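# Robot chess: White's safe capture, captured piece set upright

## Task

With White to move, find and carry out the single capture that leaves Black no way to take back. The captured piece must end standing upright on the table, off the board. Pawns advance one square per move, White's toward rank 5 and Black's toward rank 1, and squares are identified by the labels along the board's edge. Apart from the capture, every square must finish with exactly its original contents. Every piece left on the board must stand upright and lie wholly within its square, and all of this must hold with the robot letting go, not being held there by the robot.

## Robot and tools

Robot: two six-joint UR-type arms, left_arm and right_arm, each ending in a two-finger parallel gripper (max 50 mm between pads) with a wrist camera. Bases in the scene frame: left_arm at (-0.083, +0.598, 0), right_arm at (-0.030, -0.687, 0).

Frames: every pose is in one shared scene frame, in metres. Origin sits on the table top midway between the arms, +z up, +x out over the table, left_arm on the +y side. The arm names do not mean image left or right. Gripper frame: fingers point along its +z, close and open along its x. end_effector_position is the point between the pads; fingertips extend 17.5 mm past it. Pure rotations pivot about that point. A flat block juts about 9 cm toward the gripper's -y and swings with it, so mind it near pieces. For a top-down grasp, point gripper +z down.

Row format (used by both motion tools): 20 numbers, always for both arms. Left part first: x, y, z (absolute target for the gripper point, scene frame, m), qw, qx, qy, qz (absolute orientation, w first), then gripper position, force_limit, speed. Then the same ten for right_arm. The last three of each part range -1 to 1. position: +1 fully open, about -0.65 pads meet, -1 means close until something blocks. force_limit: -1 about 20 N per pad, 0 about 102 N, +1 about 185 N (real grip can be ~17 % more). speed: -1 is 20 mm/s, 0 is 85, +1 is 150. To leave an arm alone, repeat its last reported pose and its last three gripper numbers; a 0 is a real command. Keep a fixed quaternion you choose rather than copying a drifted one.

execute_actions(actions): a list of actions; each action is a list of up to 15 rows, one row per 1/30 s step; if fewer, the last row is held to fill 15 steps (0.5 s). Empty list just returns state and images. Each step the controller clips the commanded pose to within 100 mm and 16 degrees of the measured pose, so far targets need several actions. A target more than 0.6 m away from the gripper along any of its axes gets the action refused for both arms; a malformed action or a failing first action cancels the whole call.

move(target, speed, stop_force, blocking): target is one 20-number row of absolute poses; each gripper travels in a straight line toward it, all finishing together, 0.5 to 10 s. speed 0.002 to 0.5 m/s (default 0.25), turning up to twice that in rad/s. stop_force 13 to 80 N, one value shared by both arms: an arm halts when its wrist senses that much added push against its direction, backs off two steps and holds. Use it only slowly and without turning the gripper; omit it when lifting off something pressed. Not allowed together with blocking=false. Paths ignore obstacles and the other arm. The result adds a move: line: done, off_target, moving, held, contact or fault, plus limits (paced = pose clipped; held = steps blocked).

wait(seconds 0 to 10): let time pass holding the last command; also used to poll a non-blocking move. stop(): brakes a running move; fingers keep going. zoom_image(camera cam_left_wrist or cam_right_wrist, region [x0, y0, x1, y1] in pixels, at most 504 by 504): closer look at the latest image. read_manual(section "licences"): licence text only. finished_scene(scene): ends the current scene; pass its number, only when the goal is met and stable.

Results: a state line per arm with gripper position, quaternion and velocities; Hand target lines (the pose being driven to); object_status: 0 moving, 1 blocked while opening, 2 blocked while closing (a grip), 3 reached position or pads met (usually nothing held). Confirm a grip shows 2. Opening in mm is about (250 - position_measured) x 0.202. Wrist force/torque are in the end effector's own axes, noisy (offset up to ~5.5 N, saturating near 100 N). Joint torques are raw and offset. Step readings list positions, with HELD marking clipped steps. A pose unreachable line means the clearance check altered that arm's command. Images come from cam_left_wrist and cam_right_wrist (672x504) with calibration given; printed hand positions can be a bit off at long reach.

Gripper notes: a new position value (change at least 0.01) is needed before new force or speed apply; to loosen, open first. A grip at force_limit -1 keeps reporting 2 even if the piece slips out.

Avoid: knocking or dropping anything off the table (fails the task); pushing into the board or pieces with a stiff arm, which can trigger a torque fault (limits 297/297/135/48.6/48.6/48.6 N m) or a force fault at 150 N, each freezing the arm for 10 s; arms touching each other; long heavy holds that overheat motors (warning at 70 °C, brakes at 85 °C); fast touches and tipping neighbouring pieces. Commands lag about 0.17 s, and the robot holds its last command while you think. Occasional tugs on a held piece may occur.

Each tool is called after "Emit:" as name(argument=value, ...), one argument or row to a line, values as JSON.

## Session

Emit:
execute_actions(
  actions=[],
)

Scene clock: 0.00 s.
left_arm: end_effector_position=(+0.5210, +0.3294, +0.3329) position_measured=3 object_status=3 end_effector_quat_wxyz=(+0.190, +0.950, -0.021, +0.247) end_effector_velocity=(-0.001, -0.001, +0.000) end_effector_angular_velocity=(-0.001, +0.001, -0.002) | right_arm: end_effector_position=(+0.5399, -0.1788, +0.3173) position_measured=3 object_status=3 end_effector_quat_wxyz=(-0.105, +0.146, +0.977, +0.111) end_effector_velocity=(-0.000, -0.000, +0.000) end_effector_angular_velocity=(-0.001, +0.000, +0.000)
Joint positions: left_arm=[-0.92  -1.798  2.281 -2.687 -1.54   0.894] | right_arm=[ 3.937 -1.732 -1.743 -1.161  1.868 -0.409]
Joint velocities: left_arm=[-0.    -0.    -0.     0.001 -0.002  0.   ] | right_arm=[ 0.     0.    -0.    -0.001 -0.     0.   ]
Joint torques (N m, as the arm reports them, + toward a larger angle): no reading
Wrist force (N, on the end effector, along its own x y z axes, offset not removed): no reading
Wrist torque (N m, same axes, about the end effector's origin, offset not removed): no reading
Hand target (left_arm): +0.521, +0.329, +0.333; +0.190, +0.950, -0.021, +0.247
Hand target (right_arm): +0.540, -0.179, +0.317; -0.105, +0.146, +0.977, +0.111

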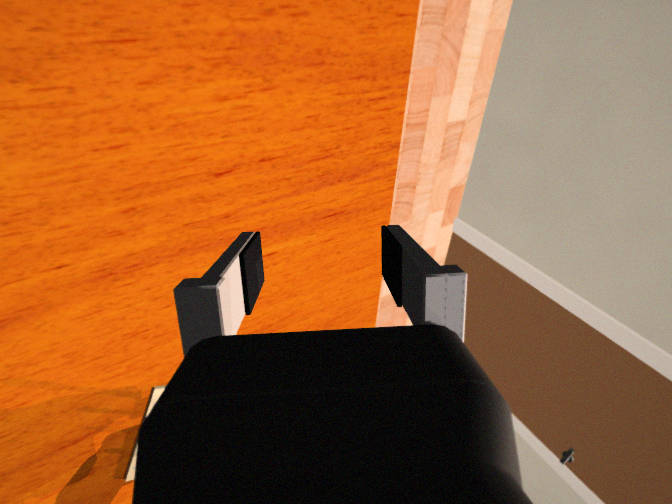

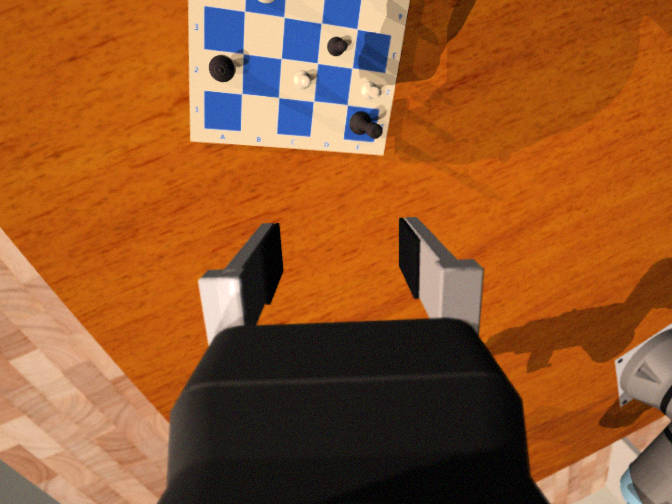

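Emit:
move(
  target=[0.521,0.3294,0.3329,0.19,0.95,-0.021,0.247,1,0,0,0.512,-0.205,0.3,0,0.204,0.979,0,1,-0.8,0],
)

Emit:
zoom_image(
  camera="cam_right_wrist",
  region=[170,0,510,255],
)

Scene clock: 6.67 s.
left_arm: end_effector_position=(+0.5210, +0.3294, +0.3329) position_measured=3 object_status=3 end_effector_quat_wxyz=(+0.190, +0.950, -0.021, +0.247) end_effector_velocity=(-0.001, -0.000, +0.000) end_effector_angular_velocity=(-0.002, -0.000, -0.000) | right_arm: end_effector_position=(+0.5120, -0.2049, +0.3000) position_measured=3 object_status=3 end_effector_quat_wxyz=(-0.000, +0.204, +0.979, +0.000) end_effector_velocity=(-0.001, -0.001, -0.001) end_effector_angular_velocity=(-0.010, -0.004, -0.004)
Joint positions: left_arm=[-0.92  -1.798  2.281 -2.687 -1.539  0.894] | right_arm=[ 4.059 -1.682 -1.798 -1.231  1.572 -0.185]
Joint velocities: left_arm=[ 0.    -0.001  0.001 -0.001 -0.001 -0.   ] | right_arm=[ 0.004 -0.    -0.001 -0.005 -0.009  0.008]
Joint torques (N m, as the arm reports them, + toward a larger angle): left_arm=[-13.2  -18.97 -52.2   -3.58   2.55   3.66] | right_arm=[11.21 80.79 43.38  2.18 -3.78  2.69]
Wrist force (N, on the end effector, along its own x y z axes, offset not removed): left_arm=[3.9 0.2 0.2] | right_arm=[0.2 0.6 -0.8]
Wrist torque (N m, same axes, about the end effector's origin, offset not removed): left_arm=[-0.10 -0.81 -0.03] | right_arm=[0.50 0.27 0.24]
Hand target (left_arm): +0.521, +0.329, +0.333; +0.190, +0.950, -0.021, +0.247
Hand target (right_arm): +0.512, -0.205, +0.300; +0.000, +0.204, +0.979, +0.000
Off the commanded pose (left_arm): 0.000 m, 0 deg.
Off the commanded pose (right_arm): 0.000 m, 0 deg.
move: done
camera_calibration (this result's frames):
cam_left_wrist: T_world_to_cam=[[0.859324, 0.0394224, 0.50991, -0.632515], [-0.280657, -0.797139, 0.534604, 0.236317], [0.427545, -0.602508, -0.673936, 0.351146], [0, 0, 0, 1]] pos_world=[0.459729, 0.424881, 0.43284]
cam_right_wrist: T_world_to_cam=[[-0.901699, 0.432246, -0.0101142, 0.55778], [0.414449, 0.870764, 0.264579, -0.106265], [0.12317, 0.234379, -0.964311, 0.421791], [0, 0, 0, 1]] pos_world=[0.495039, -0.247426, 0.440494]

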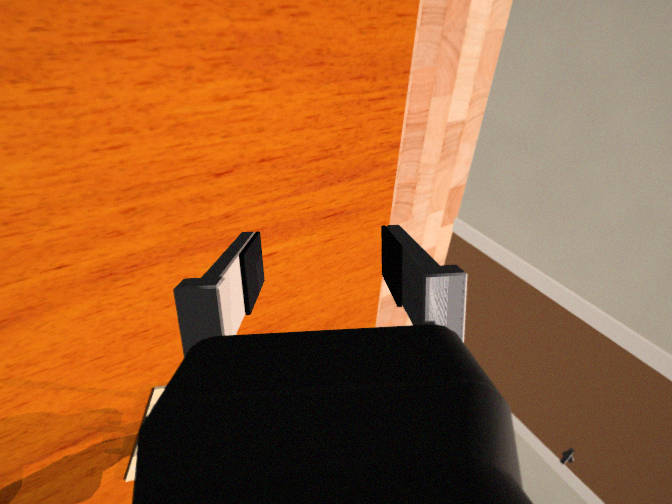

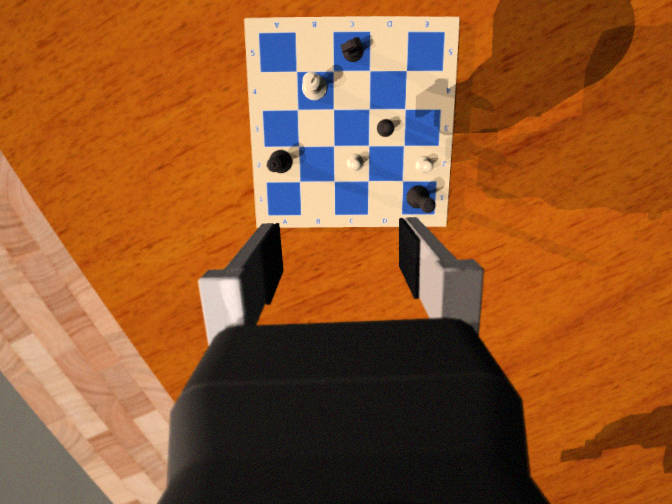

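Region (170, 0, 510, 255) of cam_right_wrist's 672x504 image, scaled by 1.482, with more detail than that image has; it fills the top 378 rows of this view, and the rest is white.

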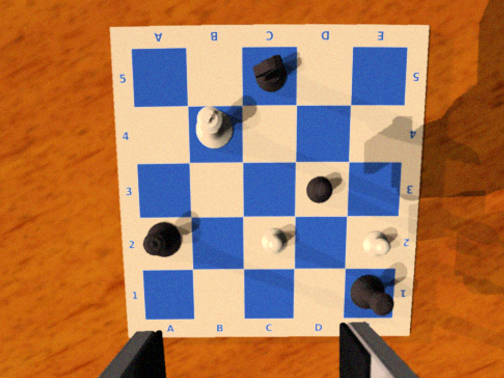

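Emit:
zoom_image(
  camera="cam_right_wrist",
  region=[280,25,390,110],
)

Emit:
zoom_image(
  camera="cam_right_wrist",
  region=[340,105,460,225],
)

Emit:
move(
  target=[0.521,0.3294,0.3329,0.19,0.95,-0.021,0.247,1,0,0,0.43,-0.39,0.17,-0.07,-0.192,-0.92,-0.335,1,-0.8,0],
)

Region (280, 25, 390, 110) of cam_right_wrist's 672x504 image, scaled by 4.582, with more detail than that image has; it fills the top 389 rows of this view, and the rest is white.

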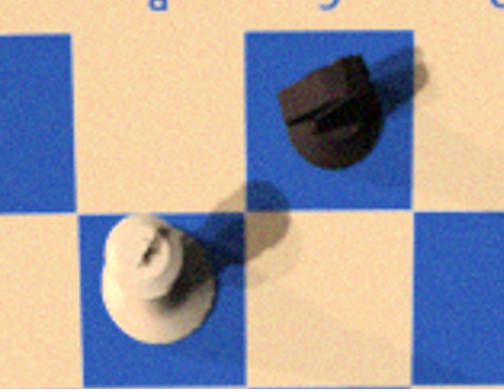

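Region (340, 105, 460, 225) of cam_right_wrist's 672x504 image, scaled by 4.200, with more detail than that image has.

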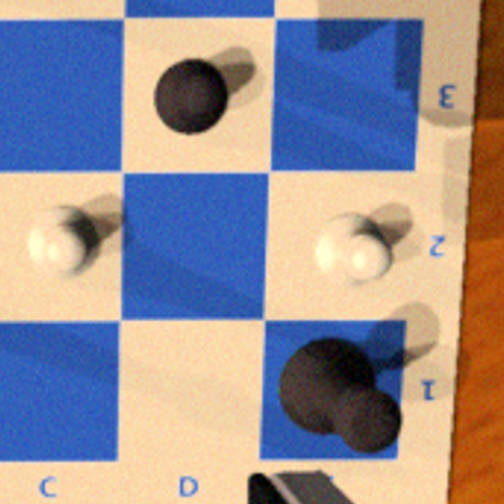

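Scene clock: 14.77 s.
left_arm: end_effector_position=(+0.5210, +0.3294, +0.3329) position_measured=3 object_status=3 end_effector_quat_wxyz=(+0.190, +0.950, -0.021, +0.247) end_effector_velocity=(+0.000, +0.000, -0.001) end_effector_angular_velocity=(+0.001, +0.000, -0.000) | right_arm: end_effector_position=(+0.4301, -0.3897, +0.1700) position_measured=3 object_status=3 end_effector_quat_wxyz=(+0.069, +0.192, +0.920, +0.335) end_effector_velocity=(-0.000, -0.001, -0.001) end_effector_angular_velocity=(+0.010, -0.003, -0.001)
Joint positions: left_arm=[-0.92  -1.798  2.281 -2.687 -1.539  0.894] | right_arm=[ 3.856 -1.448 -2.591 -0.014  1.816 -0.303]
Joint velocities: left_arm=[-0.     0.001  0.     0.     0.001  0.   ] | right_arm=[-0.005 -0.006 -0.006  0.021  0.006 -0.   ]
Joint torques (N m, as the arm reports them, + toward a larger angle): left_arm=[-13.57 -16.83 -54.08  -4.09   2.96   3.66] | right_arm=[-12.5    5.76  27.77   7.41   4.18  -3.55]
Wrist force (N, on the end effector, along its own x y z axes, offset not removed): left_arm=[1.6 -0.8 2.1] | right_arm=[0.3 0.7 -0.3]
Wrist torque (N m, same axes, about the end effector's origin, offset not removed): left_arm=[-0.20 -0.38 -0.07] | right_arm=[0.44 0.38 0.21]
Hand target (left_arm): +0.521, +0.329, +0.333; +0.190, +0.950, -0.021, +0.247
Hand target (right_arm): +0.430, -0.390, +0.170; +0.070, +0.192, +0.920, +0.335
Off the commanded pose (left_arm): 0.000 m, 0 deg.
Off the commanded pose (right_arm): 0.000 m, 0 deg.
move: done
camera_calibration (this result's frames):
cam_left_wrist: T_world_to_cam=[[0.859319, 0.0394235, 0.509919, -0.632531], [-0.280664, -0.797134, 0.534607, 0.236306], [0.42755, -0.602513, -0.673928, 0.351138], [0, 0, 0, 1]] pos_world=[0.459739, 0.42487, 0.432851]
cam_right_wrist: T_world_to_cam=[[-0.902376, 0.43067, 0.0155007, 0.557807], [0.257103, 0.509141, 0.821385, -0.0449665], [0.345854, 0.745184, -0.570163, 0.386185], [0, 0, 0, 1]] pos_world=[0.381349, -0.505116, 0.248477]

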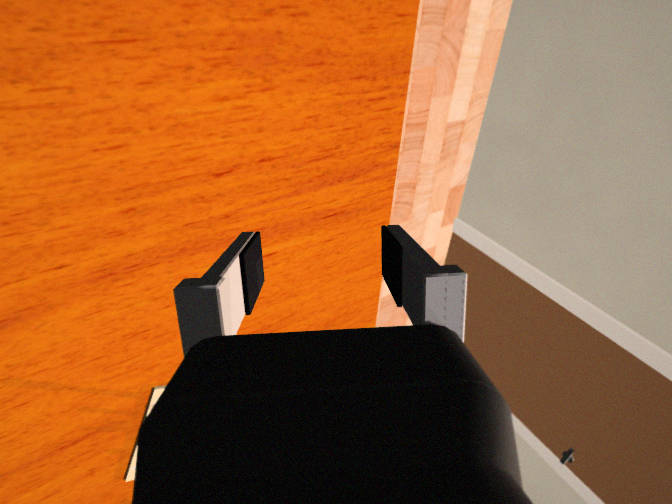

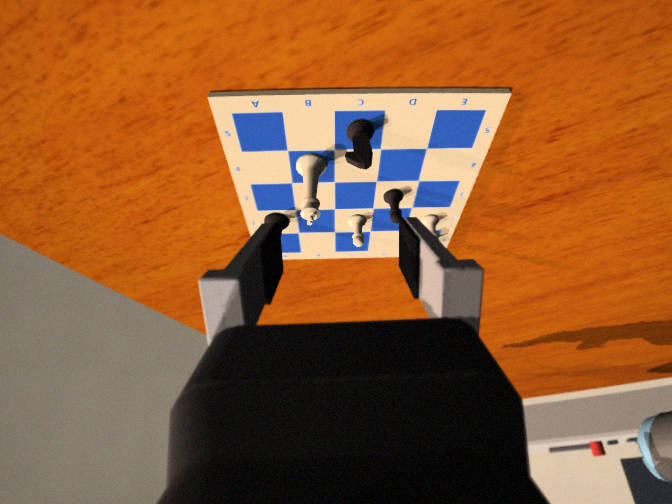

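Emit:
zoom_image(
  camera="cam_right_wrist",
  region=[260,85,430,255],
)

Region (260, 85, 430, 255) of cam_right_wrist's 672x504 image, scaled by 2.965, with more detail than that image has.

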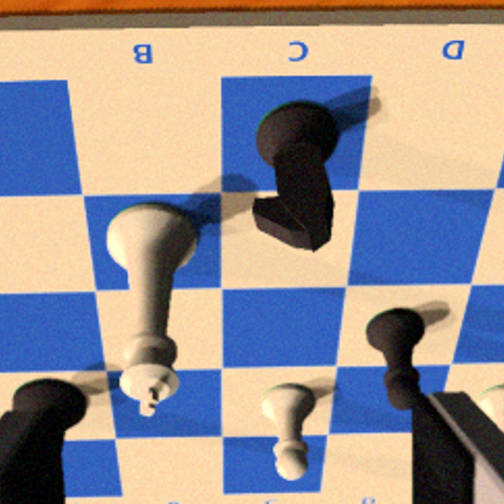

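Emit:
move(
  target=[0.521,0.3294,0.3329,0.19,0.95,-0.021,0.247,1,0,0,0.444,-0.328,0.115,0,-0.669,0.743,0,1,-0.8,0],
  speed=0.4,
)

Emit:
zoom_image(
  camera="cam_right_wrist",
  region=[230,90,450,310],
)

Scene clock: 24.03 s.
left_arm: end_effector_position=(+0.5210, +0.3294, +0.3329) position_measured=3 object_status=3 end_effector_quat_wxyz=(+0.190, +0.950, -0.021, +0.247) end_effector_velocity=(+0.000, -0.000, +0.000) end_effector_angular_velocity=(+0.000, -0.001, +0.000) | right_arm: end_effector_position=(+0.4439, -0.3281, +0.1150) position_measured=3 object_status=3 end_effector_quat_wxyz=(+0.000, -0.668, +0.744, -0.000) end_effector_velocity=(+0.000, +0.000, -0.000) end_effector_angular_velocity=(-0.003, -0.003, +0.012)
Joint positions: left_arm=[-0.92  -1.798  2.281 -2.687 -1.539  0.894] | right_arm=[ 4.068 -1.573 -2.293 -0.846  1.571 -2.05 ]
Joint velocities: left_arm=[-0.     0.    -0.001  0.     0.001  0.   ] | right_arm=[ 0.002 -0.     0.    -0.001 -0.004 -0.009]
Joint torques (N m, as the arm reports them, + toward a larger angle): left_arm=[-14.7  -16.34 -52.9   -4.96   2.6    3.4 ] | right_arm=[12.31 18.67 53.11  2.35 -3.83 -2.84]
Wrist force (N, on the end effector, along its own x y z axes, offset not removed): left_arm=[-1.1 1.0 -1.7] | right_arm=[0.0 1.9 -0.1]
Wrist torque (N m, same axes, about the end effector's origin, offset not removed): left_arm=[0.08 0.21 -0.03] | right_arm=[0.67 0.35 0.15]
Hand target (left_arm): +0.521, +0.329, +0.333; +0.190, +0.950, -0.021, +0.247
Hand target (right_arm): +0.444, -0.328, +0.115; +0.000, -0.669, +0.743, -0.000
Off the commanded pose (left_arm): 0.000 m, 0 deg.
Off the commanded pose (right_arm): 0.000 m, 0 deg.
move: done
camera_calibration (this result's frames):
cam_left_wrist: T_world_to_cam=[[0.859319, 0.0394235, 0.509919, -0.632531], [-0.280664, -0.797135, 0.534606, 0.236306], [0.42755, -0.602513, -0.673928, 0.351138], [0, 0, 0, 1]] pos_world=[0.459739, 0.42487, 0.43285]
cam_right_wrist: T_world_to_cam=[[-0.142674, -0.989711, -0.0108126, -0.255661], [-0.955174, 0.134815, 0.263569, 0.444832], [-0.259399, 0.0479322, -0.96458, 0.389398], [0, 0, 0, 1]] pos_world=[0.489425, -0.331665, 0.255597]

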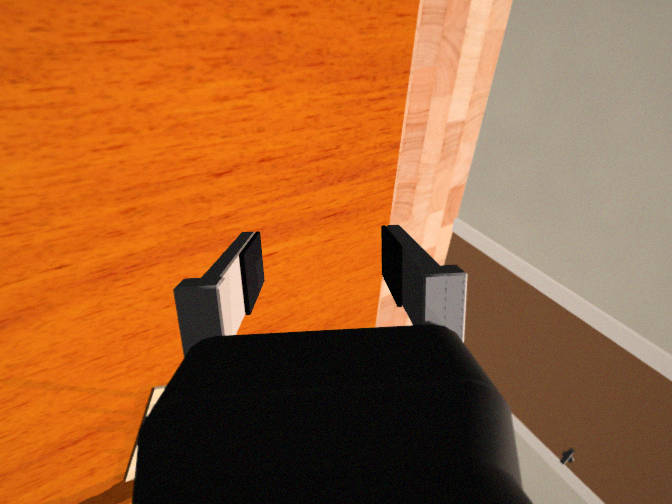

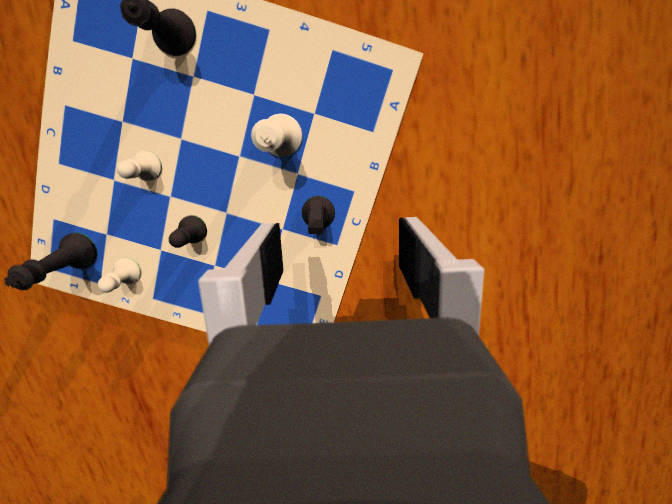

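Region (230, 90, 450, 310) of cam_right_wrist's 672x504 image, scaled by 2.291, with more detail than that image has.

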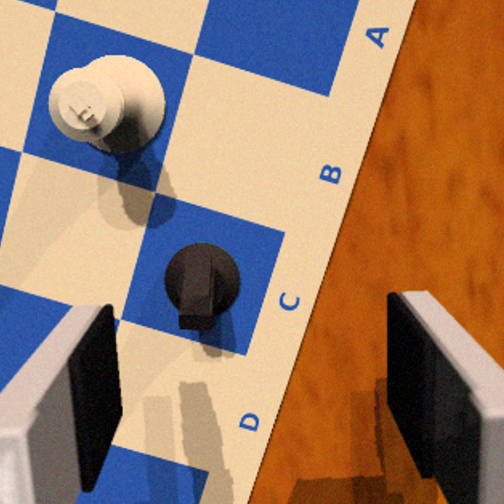

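Emit:
move(
  target=[0.521,0.3294,0.3329,0.19,0.95,-0.021,0.247,1,0,0,0.4445,-0.316,0.072,0,-0.636,0.772,0,0.6,-0.8,0],
  speed=0.12,
)

Emit:
zoom_image(
  camera="cam_right_wrist",
  region=[230,90,450,310],
)

Scene clock: 28.23 s.
left_arm: end_effector_position=(+0.5210, +0.3294, +0.3329) position_measured=3 object_status=3 end_effector_quat_wxyz=(+0.190, +0.950, -0.021, +0.247) end_effector_velocity=(-0.000, -0.000, +0.000) end_effector_angular_velocity=(-0.001, +0.001, -0.001) | right_arm: end_effector_position=(+0.4444, -0.3160, +0.0721) position_measured=63 object_status=3 end_effector_quat_wxyz=(-0.000, -0.636, +0.772, +0.000) end_effector_velocity=(+0.001, +0.000, -0.002) end_effector_angular_velocity=(-0.000, -0.001, -0.005)
Joint positions: left_arm=[-0.92  -1.798  2.281 -2.687 -1.539  0.894] | right_arm=[ 4.081 -1.655 -2.311 -0.747  1.571 -1.952]
Joint velocities: left_arm=[ 0.    -0.    -0.     0.001 -0.002  0.   ] | right_arm=[ 0.    -0.004 -0.     0.004 -0.001  0.005]
Joint torques (N m, as the arm reports them, + toward a larger angle): left_arm=[-11.58 -13.39 -51.93  -5.35   2.42   3.49] | right_arm=[13.13 24.12 30.65  6.81 -3.12  3.2 ]
Wrist force (N, on the end effector, along its own x y z axes, offset not removed): left_arm=[-3.2 -0.5 -2.8] | right_arm=[0.6 1.6 0.2]
Wrist torque (N m, same axes, about the end effector's origin, offset not removed): left_arm=[-0.24 0.63 -0.01] | right_arm=[0.71 0.13 0.17]
Hand target (left_arm): +0.521, +0.329, +0.333; +0.190, +0.950, -0.021, +0.247
Hand target (right_arm): +0.445, -0.316, +0.072; -0.000, -0.636, +0.772, +0.000
Off the commanded pose (left_arm): 0.000 m, 0 deg.
Off the commanded pose (right_arm): 0.000 m, 0 deg.
move: done
camera_calibration (this result's frames):
cam_left_wrist: T_world_to_cam=[[0.859318, 0.0394235, 0.509919, -0.632531], [-0.280664, -0.797135, 0.534606, 0.236307], [0.42755, -0.602513, -0.673928, 0.351138], [0, 0, 0, 1]] pos_world=[0.459739, 0.42487, 0.432851]
cam_right_wrist: T_world_to_cam=[[-0.226665, -0.973913, -0.0107471, -0.201763], [-0.940044, 0.215869, 0.264042, 0.473843], [-0.254834, 0.0699518, -0.964451, 0.352498], [0, 0, 0, 1]] pos_world=[0.489529, -0.323446, 0.212684]

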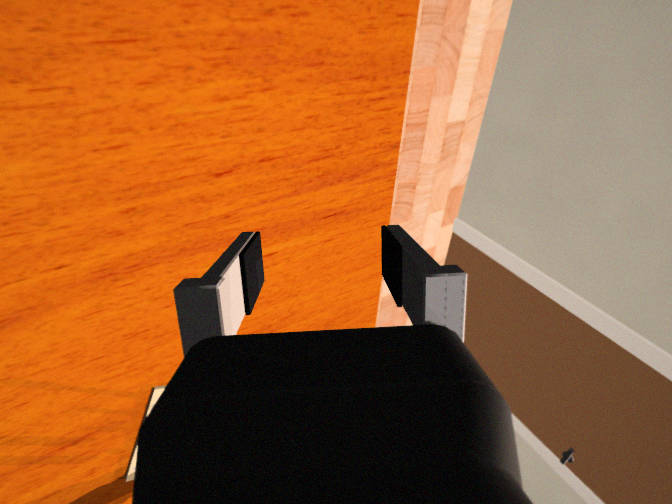

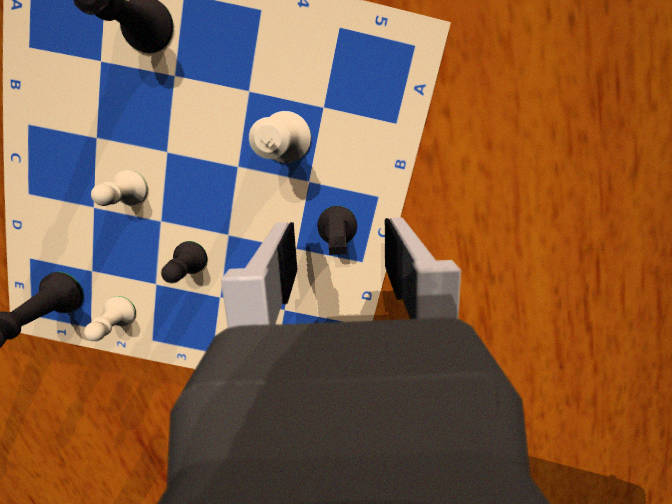

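Region (230, 90, 450, 310) of cam_right_wrist's 672x504 image, scaled by 2.291, with more detail than that image has.

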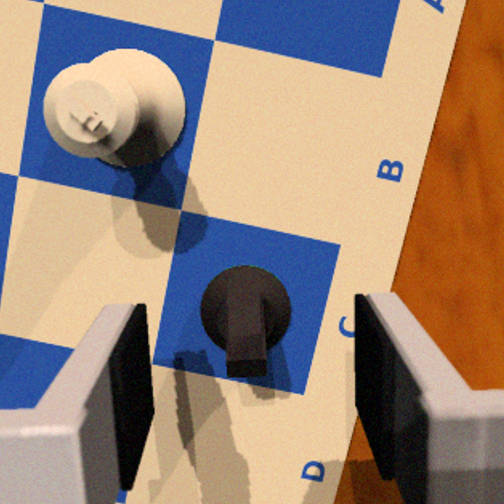

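Emit:
move(
  target=[0.521,0.3294,0.3329,0.19,0.95,-0.021,0.247,1,0,0,0.445,-0.3148,0.044,0,-0.636,0.772,0,0.6,-0.8,0],
  speed=0.08,
)

Emit:
move(
  target=[0.521,0.3294,0.3329,0.19,0.95,-0.021,0.247,1,0,0,0.445,-0.3148,0.044,0,-0.636,0.772,0,-1,-0.7,-0.5],
)

Emit:
zoom_image(
  camera="cam_right_wrist",
  region=[230,90,450,310],
)

Scene clock: 33.07 s.
left_arm: end_effector_position=(+0.5210, +0.3294, +0.3329) position_measured=3 object_status=3 end_effector_quat_wxyz=(+0.190, +0.950, -0.021, +0.247) end_effector_velocity=(+0.000, -0.000, +0.001) end_effector_angular_velocity=(-0.001, -0.002, -0.000) | right_arm: end_effector_position=(+0.4450, -0.3148, +0.0442) position_measured=63 object_status=3 end_effector_quat_wxyz=(-0.000, -0.636, +0.772, -0.000) end_effector_velocity=(+0.000, +0.000, -0.002) end_effector_angular_velocity=(+0.000, +0.000, -0.001)
Joint positions: left_arm=[-0.92  -1.798  2.281 -2.687 -1.539  0.894] | right_arm=[ 4.081 -1.704 -2.328 -0.68   1.571 -1.951]
Joint velocities: left_arm=[-0.    -0.001 -0.    -0.002  0.001  0.   ] | right_arm=[-0.    -0.004 -0.001  0.005  0.     0.001]
Joint torques (N m, as the arm reports them, + toward a larger angle): left_arm=[-11.82 -15.14 -50.54  -5.37   2.5    3.25] | right_arm=[10.98 31.66 27.03  6.88 -3.05  2.56]
Wrist force (N, on the end effector, along its own x y z axes, offset not removed): left_arm=[-0.4 -1.1 -1.6] | right_arm=[2.2 3.4 0.2]
Wrist torque (N m, same axes, about the end effector's origin, offset not removed): left_arm=[-0.34 0.09 0.09] | right_arm=[0.99 -0.09 0.23]
Hand target (left_arm): +0.521, +0.329, +0.333; +0.190, +0.950, -0.021, +0.247
Hand target (right_arm): +0.445, -0.315, +0.044; -0.000, -0.636, +0.772, -0.000
Off the commanded pose (left_arm): 0.000 m, 0 deg.
Off the commanded pose (right_arm): 0.000 m, 0 deg.
move: done
camera_calibration (this result's frames):
cam_left_wrist: T_world_to_cam=[[0.859319, 0.0394234, 0.509919, -0.632531], [-0.280664, -0.797135, 0.534606, 0.236307], [0.42755, -0.602513, -0.673928, 0.351138], [0, 0, 0, 1]] pos_world=[0.459739, 0.42487, 0.43285]
cam_right_wrist: T_world_to_cam=[[-0.226948, -0.973848, -0.0106843, -0.200635], [-0.940039, 0.216175, 0.263809, 0.481585], [-0.254601, 0.0699147, -0.964516, 0.325489], [0, 0, 0, 1]] pos_world=[0.490045, -0.322251, 0.184749]

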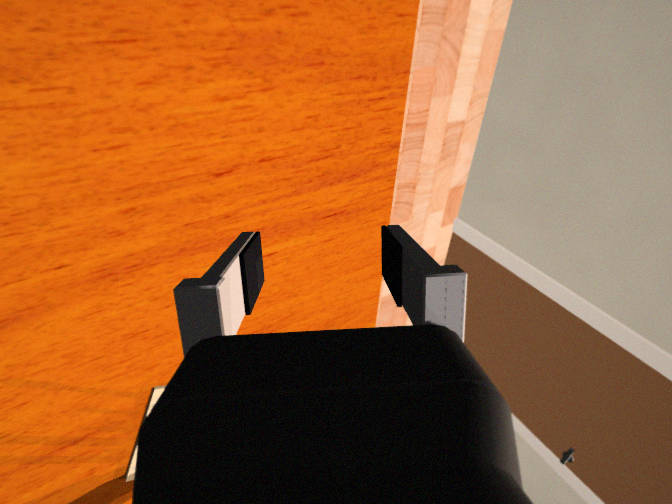

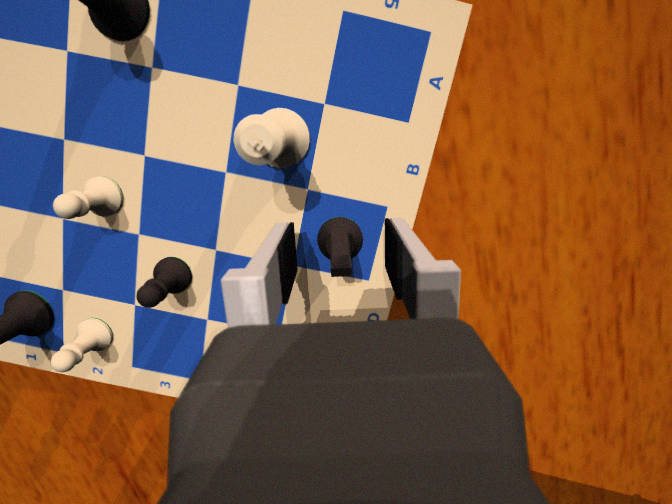

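Scene clock: 33.90 s.
left_arm: end_effector_position=(+0.5210, +0.3294, +0.3329) position_measured=3 object_status=3 end_effector_quat_wxyz=(+0.190, +0.950, -0.021, +0.247) end_effector_velocity=(-0.000, -0.000, +0.000) end_effector_angular_velocity=(-0.000, +0.000, -0.001) | right_arm: end_effector_position=(+0.4450, -0.3148, +0.0440) position_measured=213 object_status=2 end_effector_quat_wxyz=(+0.000, -0.636, +0.772, +0.000) end_effector_velocity=(-0.000, -0.000, -0.000) end_effector_angular_velocity=(-0.001, +0.001, -0.000)
Joint positions: left_arm=[-0.92  -1.798  2.281 -2.687 -1.539  0.894] | right_arm=[ 4.081 -1.704 -2.328 -0.68   1.571 -1.951]
Joint velocities: left_arm=[-0. -0. -0.  0. -0.  0.] | right_arm=[-0.    -0.    -0.    -0.001  0.     0.   ]
Joint torques (N m, as the arm reports them, + toward a larger angle): left_arm=[-16.51 -14.58 -50.45  -4.94   2.29   2.89] | right_arm=[ 5.53 27.66 26.94  6.72 -3.    2.13]
Wrist force (N, on the end effector, along its own x y z axes, offset not removed): left_arm=[-0.7 0.1 -3.5] | right_arm=[0.3 2.3 -1.2]
Wrist torque (N m, same axes, about the end effector's origin, offset not removed): left_arm=[-0.14 0.10 -0.07] | right_arm=[0.78 0.22 0.17]
Hand target (left_arm): +0.521, +0.329, +0.333; +0.190, +0.950, -0.021, +0.247
Hand target (right_arm): +0.445, -0.315, +0.044; +0.000, -0.636, +0.772, +0.000
Off the commanded pose (left_arm): 0.000 m, 0 deg.
Off the commanded pose (right_arm): 0.000 m, 0 deg.
move: done
camera_calibration (this result's frames):
cam_left_wrist: T_world_to_cam=[[0.859319, 0.0394235, 0.509919, -0.632531], [-0.280664, -0.797135, 0.534606, 0.236307], [0.42755, -0.602513, -0.673928, 0.351138], [0, 0, 0, 1]] pos_world=[0.459739, 0.42487, 0.432851]
cam_right_wrist: T_world_to_cam=[[-0.226948, -0.973848, -0.0107213, -0.200637], [-0.940045, 0.216166, 0.263793, 0.48163], [-0.254577, 0.0699458, -0.96452, 0.325331], [0, 0, 0, 1]] pos_world=[0.490041, -0.322258, 0.184586]

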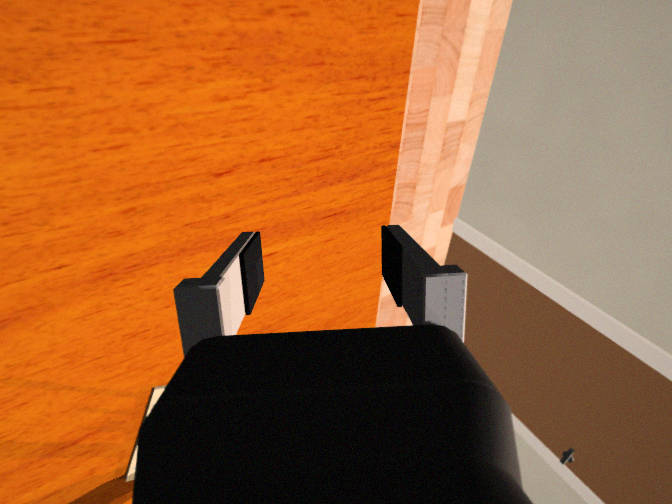

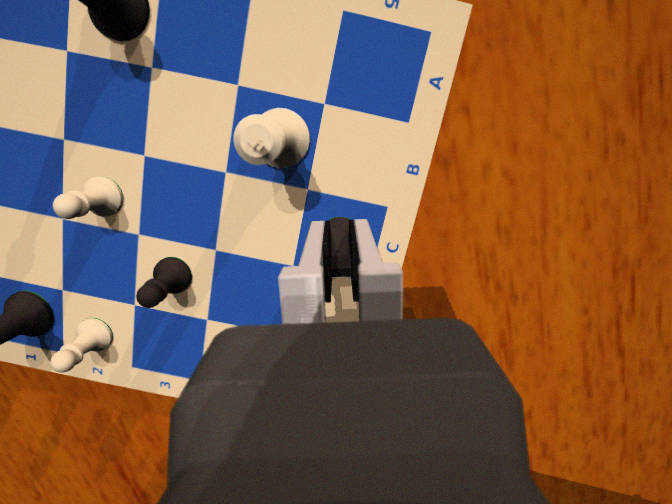

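Region (230, 90, 450, 310) of cam_right_wrist's 672x504 image, scaled by 2.291, with more detail than that image has.

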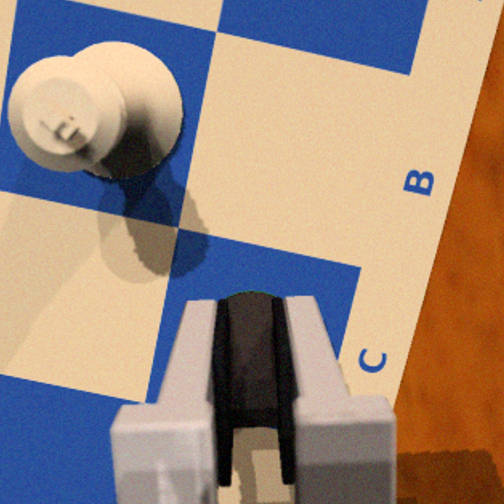

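Emit:
move(
  target=[0.521,0.3294,0.3329,0.19,0.95,-0.021,0.247,1,0,0,0.443,-0.325,0.056,0,-0.636,0.772,0,-1,-0.7,-0.5],
  speed=0.1,
)

Emit:
move(
  target=[0.521,0.3294,0.3329,0.19,0.95,-0.021,0.247,1,0,0,0.43,-0.405,0.042,0,-0.636,0.772,0,-1,-0.7,-0.5],
  speed=0.15,
)

Emit:
move(
  target=[0.521,0.3294,0.3329,0.19,0.95,-0.021,0.247,1,0,0,0.43,-0.405,0.03,0,-0.636,0.772,0,-1,-0.7,-0.5],
  speed=0.004,
  stop_force=13,
)

Scene clock: 37.33 s.
left_arm: end_effector_position=(+0.5210, +0.3294, +0.3329) position_measured=3 object_status=3 end_effector_quat_wxyz=(+0.190, +0.950, -0.021, +0.247) end_effector_velocity=(+0.000, -0.001, -0.001) end_effector_angular_velocity=(-0.000, +0.001, -0.001) | right_arm: end_effector_position=(+0.4430, -0.3249, +0.0559) position_measured=213 object_status=2 end_effector_quat_wxyz=(+0.000, -0.636, +0.772, -0.000) end_effector_velocity=(-0.000, -0.001, +0.001) end_effector_angular_velocity=(-0.000, +0.000, +0.000)
Joint positions: left_arm=[-0.92  -1.798  2.281 -2.687 -1.539  0.894] | right_arm=[ 4.074 -1.671 -2.335 -0.706  1.571 -1.958]
Joint velocities: left_arm=[ 0.     0.001 -0.    -0.001 -0.001  0.   ] | right_arm=[-0.001  0.003 -0.001 -0.003  0.    -0.001]
Joint torques (N m, as the arm reports them, + toward a larger angle): left_arm=[-11.04 -16.53 -50.67  -5.85   2.13   3.15] | right_arm=[-12.48  67.39  28.99   2.1   -2.74  -2.91]
Wrist force (N, on the end effector, along its own x y z axes, offset not removed): left_arm=[-1.8 1.8 2.4] | right_arm=[0.4 -0.2 -3.5]
Wrist torque (N m, same axes, about the end effector's origin, offset not removed): left_arm=[0.26 0.32 0.04] | right_arm=[0.26 0.13 0.15]
Hand target (left_arm): +0.521, +0.329, +0.333; +0.190, +0.950, -0.021, +0.247
Hand target (right_arm): +0.443, -0.325, +0.056; +0.000, -0.636, +0.772, +0.000
Off the commanded pose (left_arm): 0.000 m, 0 deg.
Off the commanded pose (right_arm): 0.000 m, 0 deg.
move: done
camera_calibration (this result's frames):
cam_left_wrist: T_world_to_cam=[[0.859319, 0.0394235, 0.509919, -0.632531], [-0.280664, -0.797135, 0.534606, 0.236306], [0.42755, -0.602513, -0.673928, 0.351138], [0, 0, 0, 1]] pos_world=[0.459739, 0.42487, 0.432851]
cam_right_wrist: T_world_to_cam=[[-0.226953, -0.973847, -0.010717, -0.210794], [-0.940048, 0.216173, 0.263779, 0.478834], [-0.254564, 0.0699398, -0.964524, 0.336959], [0, 0, 0, 1]] pos_world=[0.488064, -0.332359, 0.196439]

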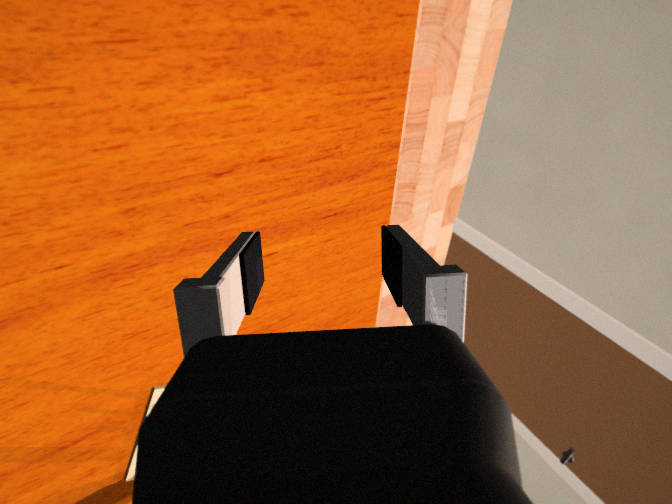

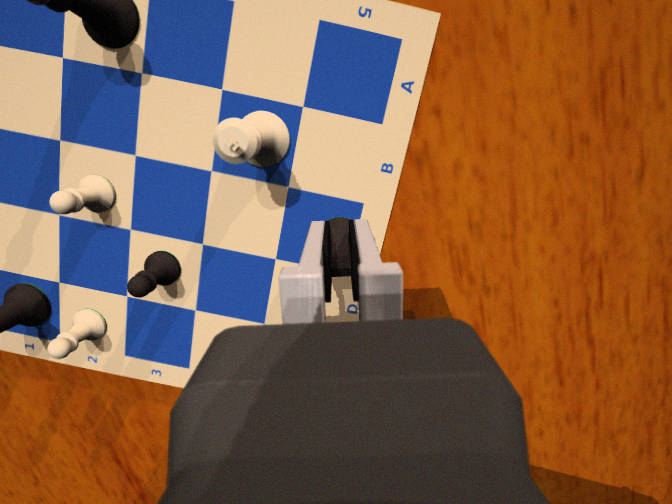

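Scene clock: 38.40 s.
left_arm: end_effector_position=(+0.5210, +0.3294, +0.3329) position_measured=3 object_status=3 end_effector_quat_wxyz=(+0.190, +0.950, -0.021, +0.247) end_effector_velocity=(+0.001, -0.000, +0.001) end_effector_angular_velocity=(-0.000, -0.002, +0.001) | right_arm: end_effector_position=(+0.4301, -0.4048, +0.0420) position_measured=213 object_status=2 end_effector_quat_wxyz=(+0.000, -0.636, +0.772, -0.000) end_effector_velocity=(-0.000, -0.002, -0.000) end_effector_angular_velocity=(-0.001, +0.001, -0.000)
Joint positions: left_arm=[-0.92  -1.798  2.281 -2.687 -1.539  0.894] | right_arm=[ 4.006 -1.605 -2.447 -0.66   1.571 -2.026]
Joint velocities: left_arm=[-0.    -0.    -0.001 -0.001  0.002 -0.   ] | right_arm=[-0.002  0.002 -0.003  0.     0.    -0.002]
Joint torques (N m, as the arm reports them, + toward a larger angle): left_arm=[-14.41 -11.06 -50.13  -5.58   2.61   4.08] | right_arm=[-16.15  58.48  27.2    6.58   2.23  -2.98]
Wrist force (N, on the end effector, along its own x y z axes, offset not removed): left_arm=[-0.1 -2.9 -1.5] | right_arm=[0.6 -0.2 -2.7]
Wrist torque (N m, same axes, about the end effector's origin, offset not removed): left_arm=[-0.63 0.09 -0.02] | right_arm=[0.33 0.26 0.15]
Hand target (left_arm): +0.521, +0.329, +0.333; +0.190, +0.950, -0.021, +0.247
Hand target (right_arm): +0.430, -0.405, +0.042; +0.000, -0.636, +0.772, -0.000
Off the commanded pose (left_arm): 0.000 m, 0 deg.
Off the commanded pose (right_arm): 0.000 m, 0 deg.
move: done
camera_calibration (this result's frames):
cam_left_wrist: T_world_to_cam=[[0.859319, 0.0394235, 0.509919, -0.632531], [-0.280664, -0.797135, 0.534606, 0.236307], [0.42755, -0.602513, -0.673928, 0.351138], [0, 0, 0, 1]] pos_world=[0.459739, 0.42487, 0.432851]
cam_right_wrist: T_world_to_cam=[[-0.226957, -0.973846, -0.0106881, -0.29168], [-0.940096, 0.216198, 0.263587, 0.487645], [-0.254382, 0.0698706, -0.964576, 0.325778], [0, 0, 0, 1]] pos_world=[0.475107, -0.412242, 0.182584]

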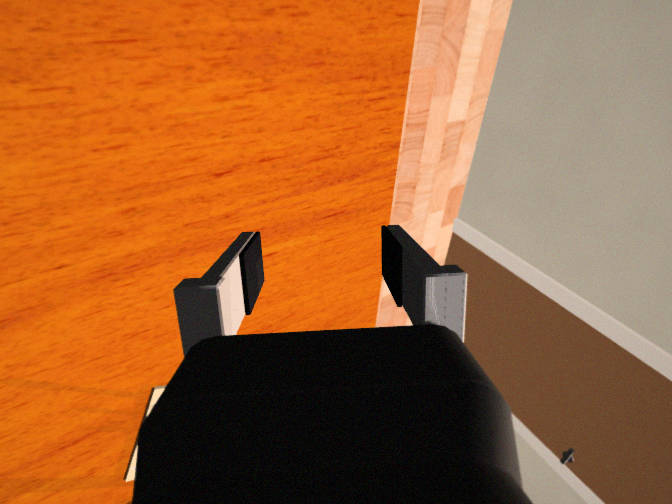

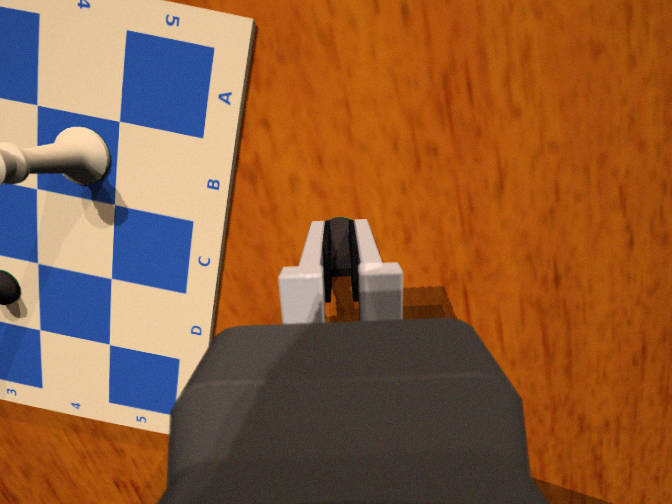

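Scene clock: 39.90 s.
left_arm: end_effector_position=(+0.5210, +0.3294, +0.3329) position_measured=3 object_status=3 end_effector_quat_wxyz=(+0.190, +0.950, -0.021, +0.247) end_effector_velocity=(-0.000, -0.000, -0.001) end_effector_angular_velocity=(-0.000, +0.001, -0.001) | right_arm: end_effector_position=(+0.4300, -0.4049, +0.0374) position_measured=213 object_status=2 end_effector_quat_wxyz=(-0.000, -0.636, +0.772, -0.000) end_effector_velocity=(-0.001, -0.001, -0.000) end_effector_angular_velocity=(-0.002, +0.002, +0.001)
Joint positions: left_arm=[-0.92  -1.798  2.281 -2.687 -1.539  0.894] | right_arm=[ 4.006 -1.614 -2.451 -0.648  1.571 -2.026]
Joint velocities: left_arm=[-0.     0.     0.001  0.    -0.001  0.   ] | right_arm=[-0.     0.001  0.    -0.004  0.001 -0.001]
Joint torques (N m, as the arm reports them, + toward a larger angle): left_arm=[-13.43 -15.4  -50.5   -5.72   2.77   3.58] | right_arm=[10.28 50.08 34.08  0.24  3.61  0.68]
Wrist force (N, on the end effector, along its own x y z axes, offset not removed): left_arm=[2.3 -2.9 2.6] | right_arm=[1.4 3.8 -22.8]
Wrist torque (N m, same axes, about the end effector's origin, offset not removed): left_arm=[-0.52 -0.23 0.00] | right_arm=[0.55 0.39 0.14]
Hand target (left_arm): +0.521, +0.329, +0.333; +0.190, +0.950, -0.021, +0.247
Hand target (right_arm): +0.430, -0.405, +0.038; +0.000, -0.636, +0.772, -0.000
Off the commanded pose (left_arm): 0.000 m, 0 deg.
Off the commanded pose (right_arm): 0.007 m, 0 deg.
move: contact (right_arm)
camera_calibration (this result's frames):
cam_left_wrist: T_world_to_cam=[[0.859319, 0.0394232, 0.509919, -0.632531], [-0.280665, -0.797135, 0.534606, 0.236307], [0.42755, -0.602513, -0.673928, 0.351138], [0, 0, 0, 1]] pos_world=[0.459739, 0.42487, 0.432851]
cam_right_wrist: T_world_to_cam=[[-0.226955, -0.973849, -0.0105129, -0.291892], [-0.940046, 0.21623, 0.263739, 0.488795], [-0.254569, 0.0697396, -0.964537, 0.321362], [0, 0, 0, 1]] pos_world=[0.475052, -0.412362, 0.177983]

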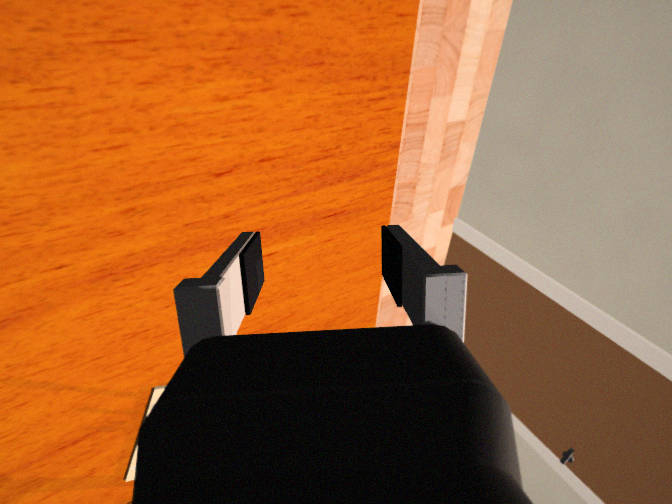

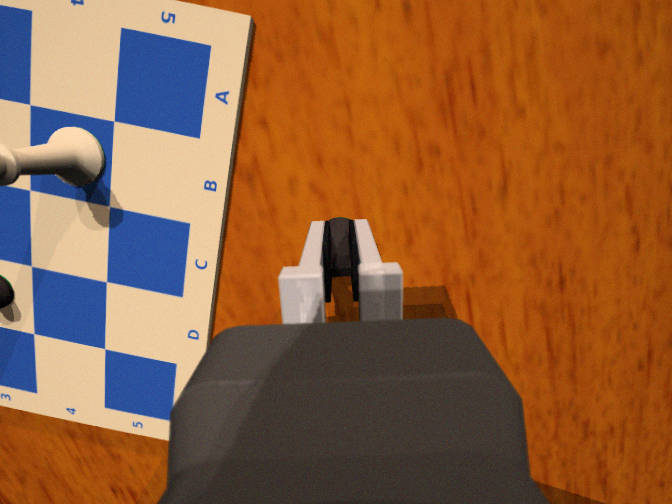

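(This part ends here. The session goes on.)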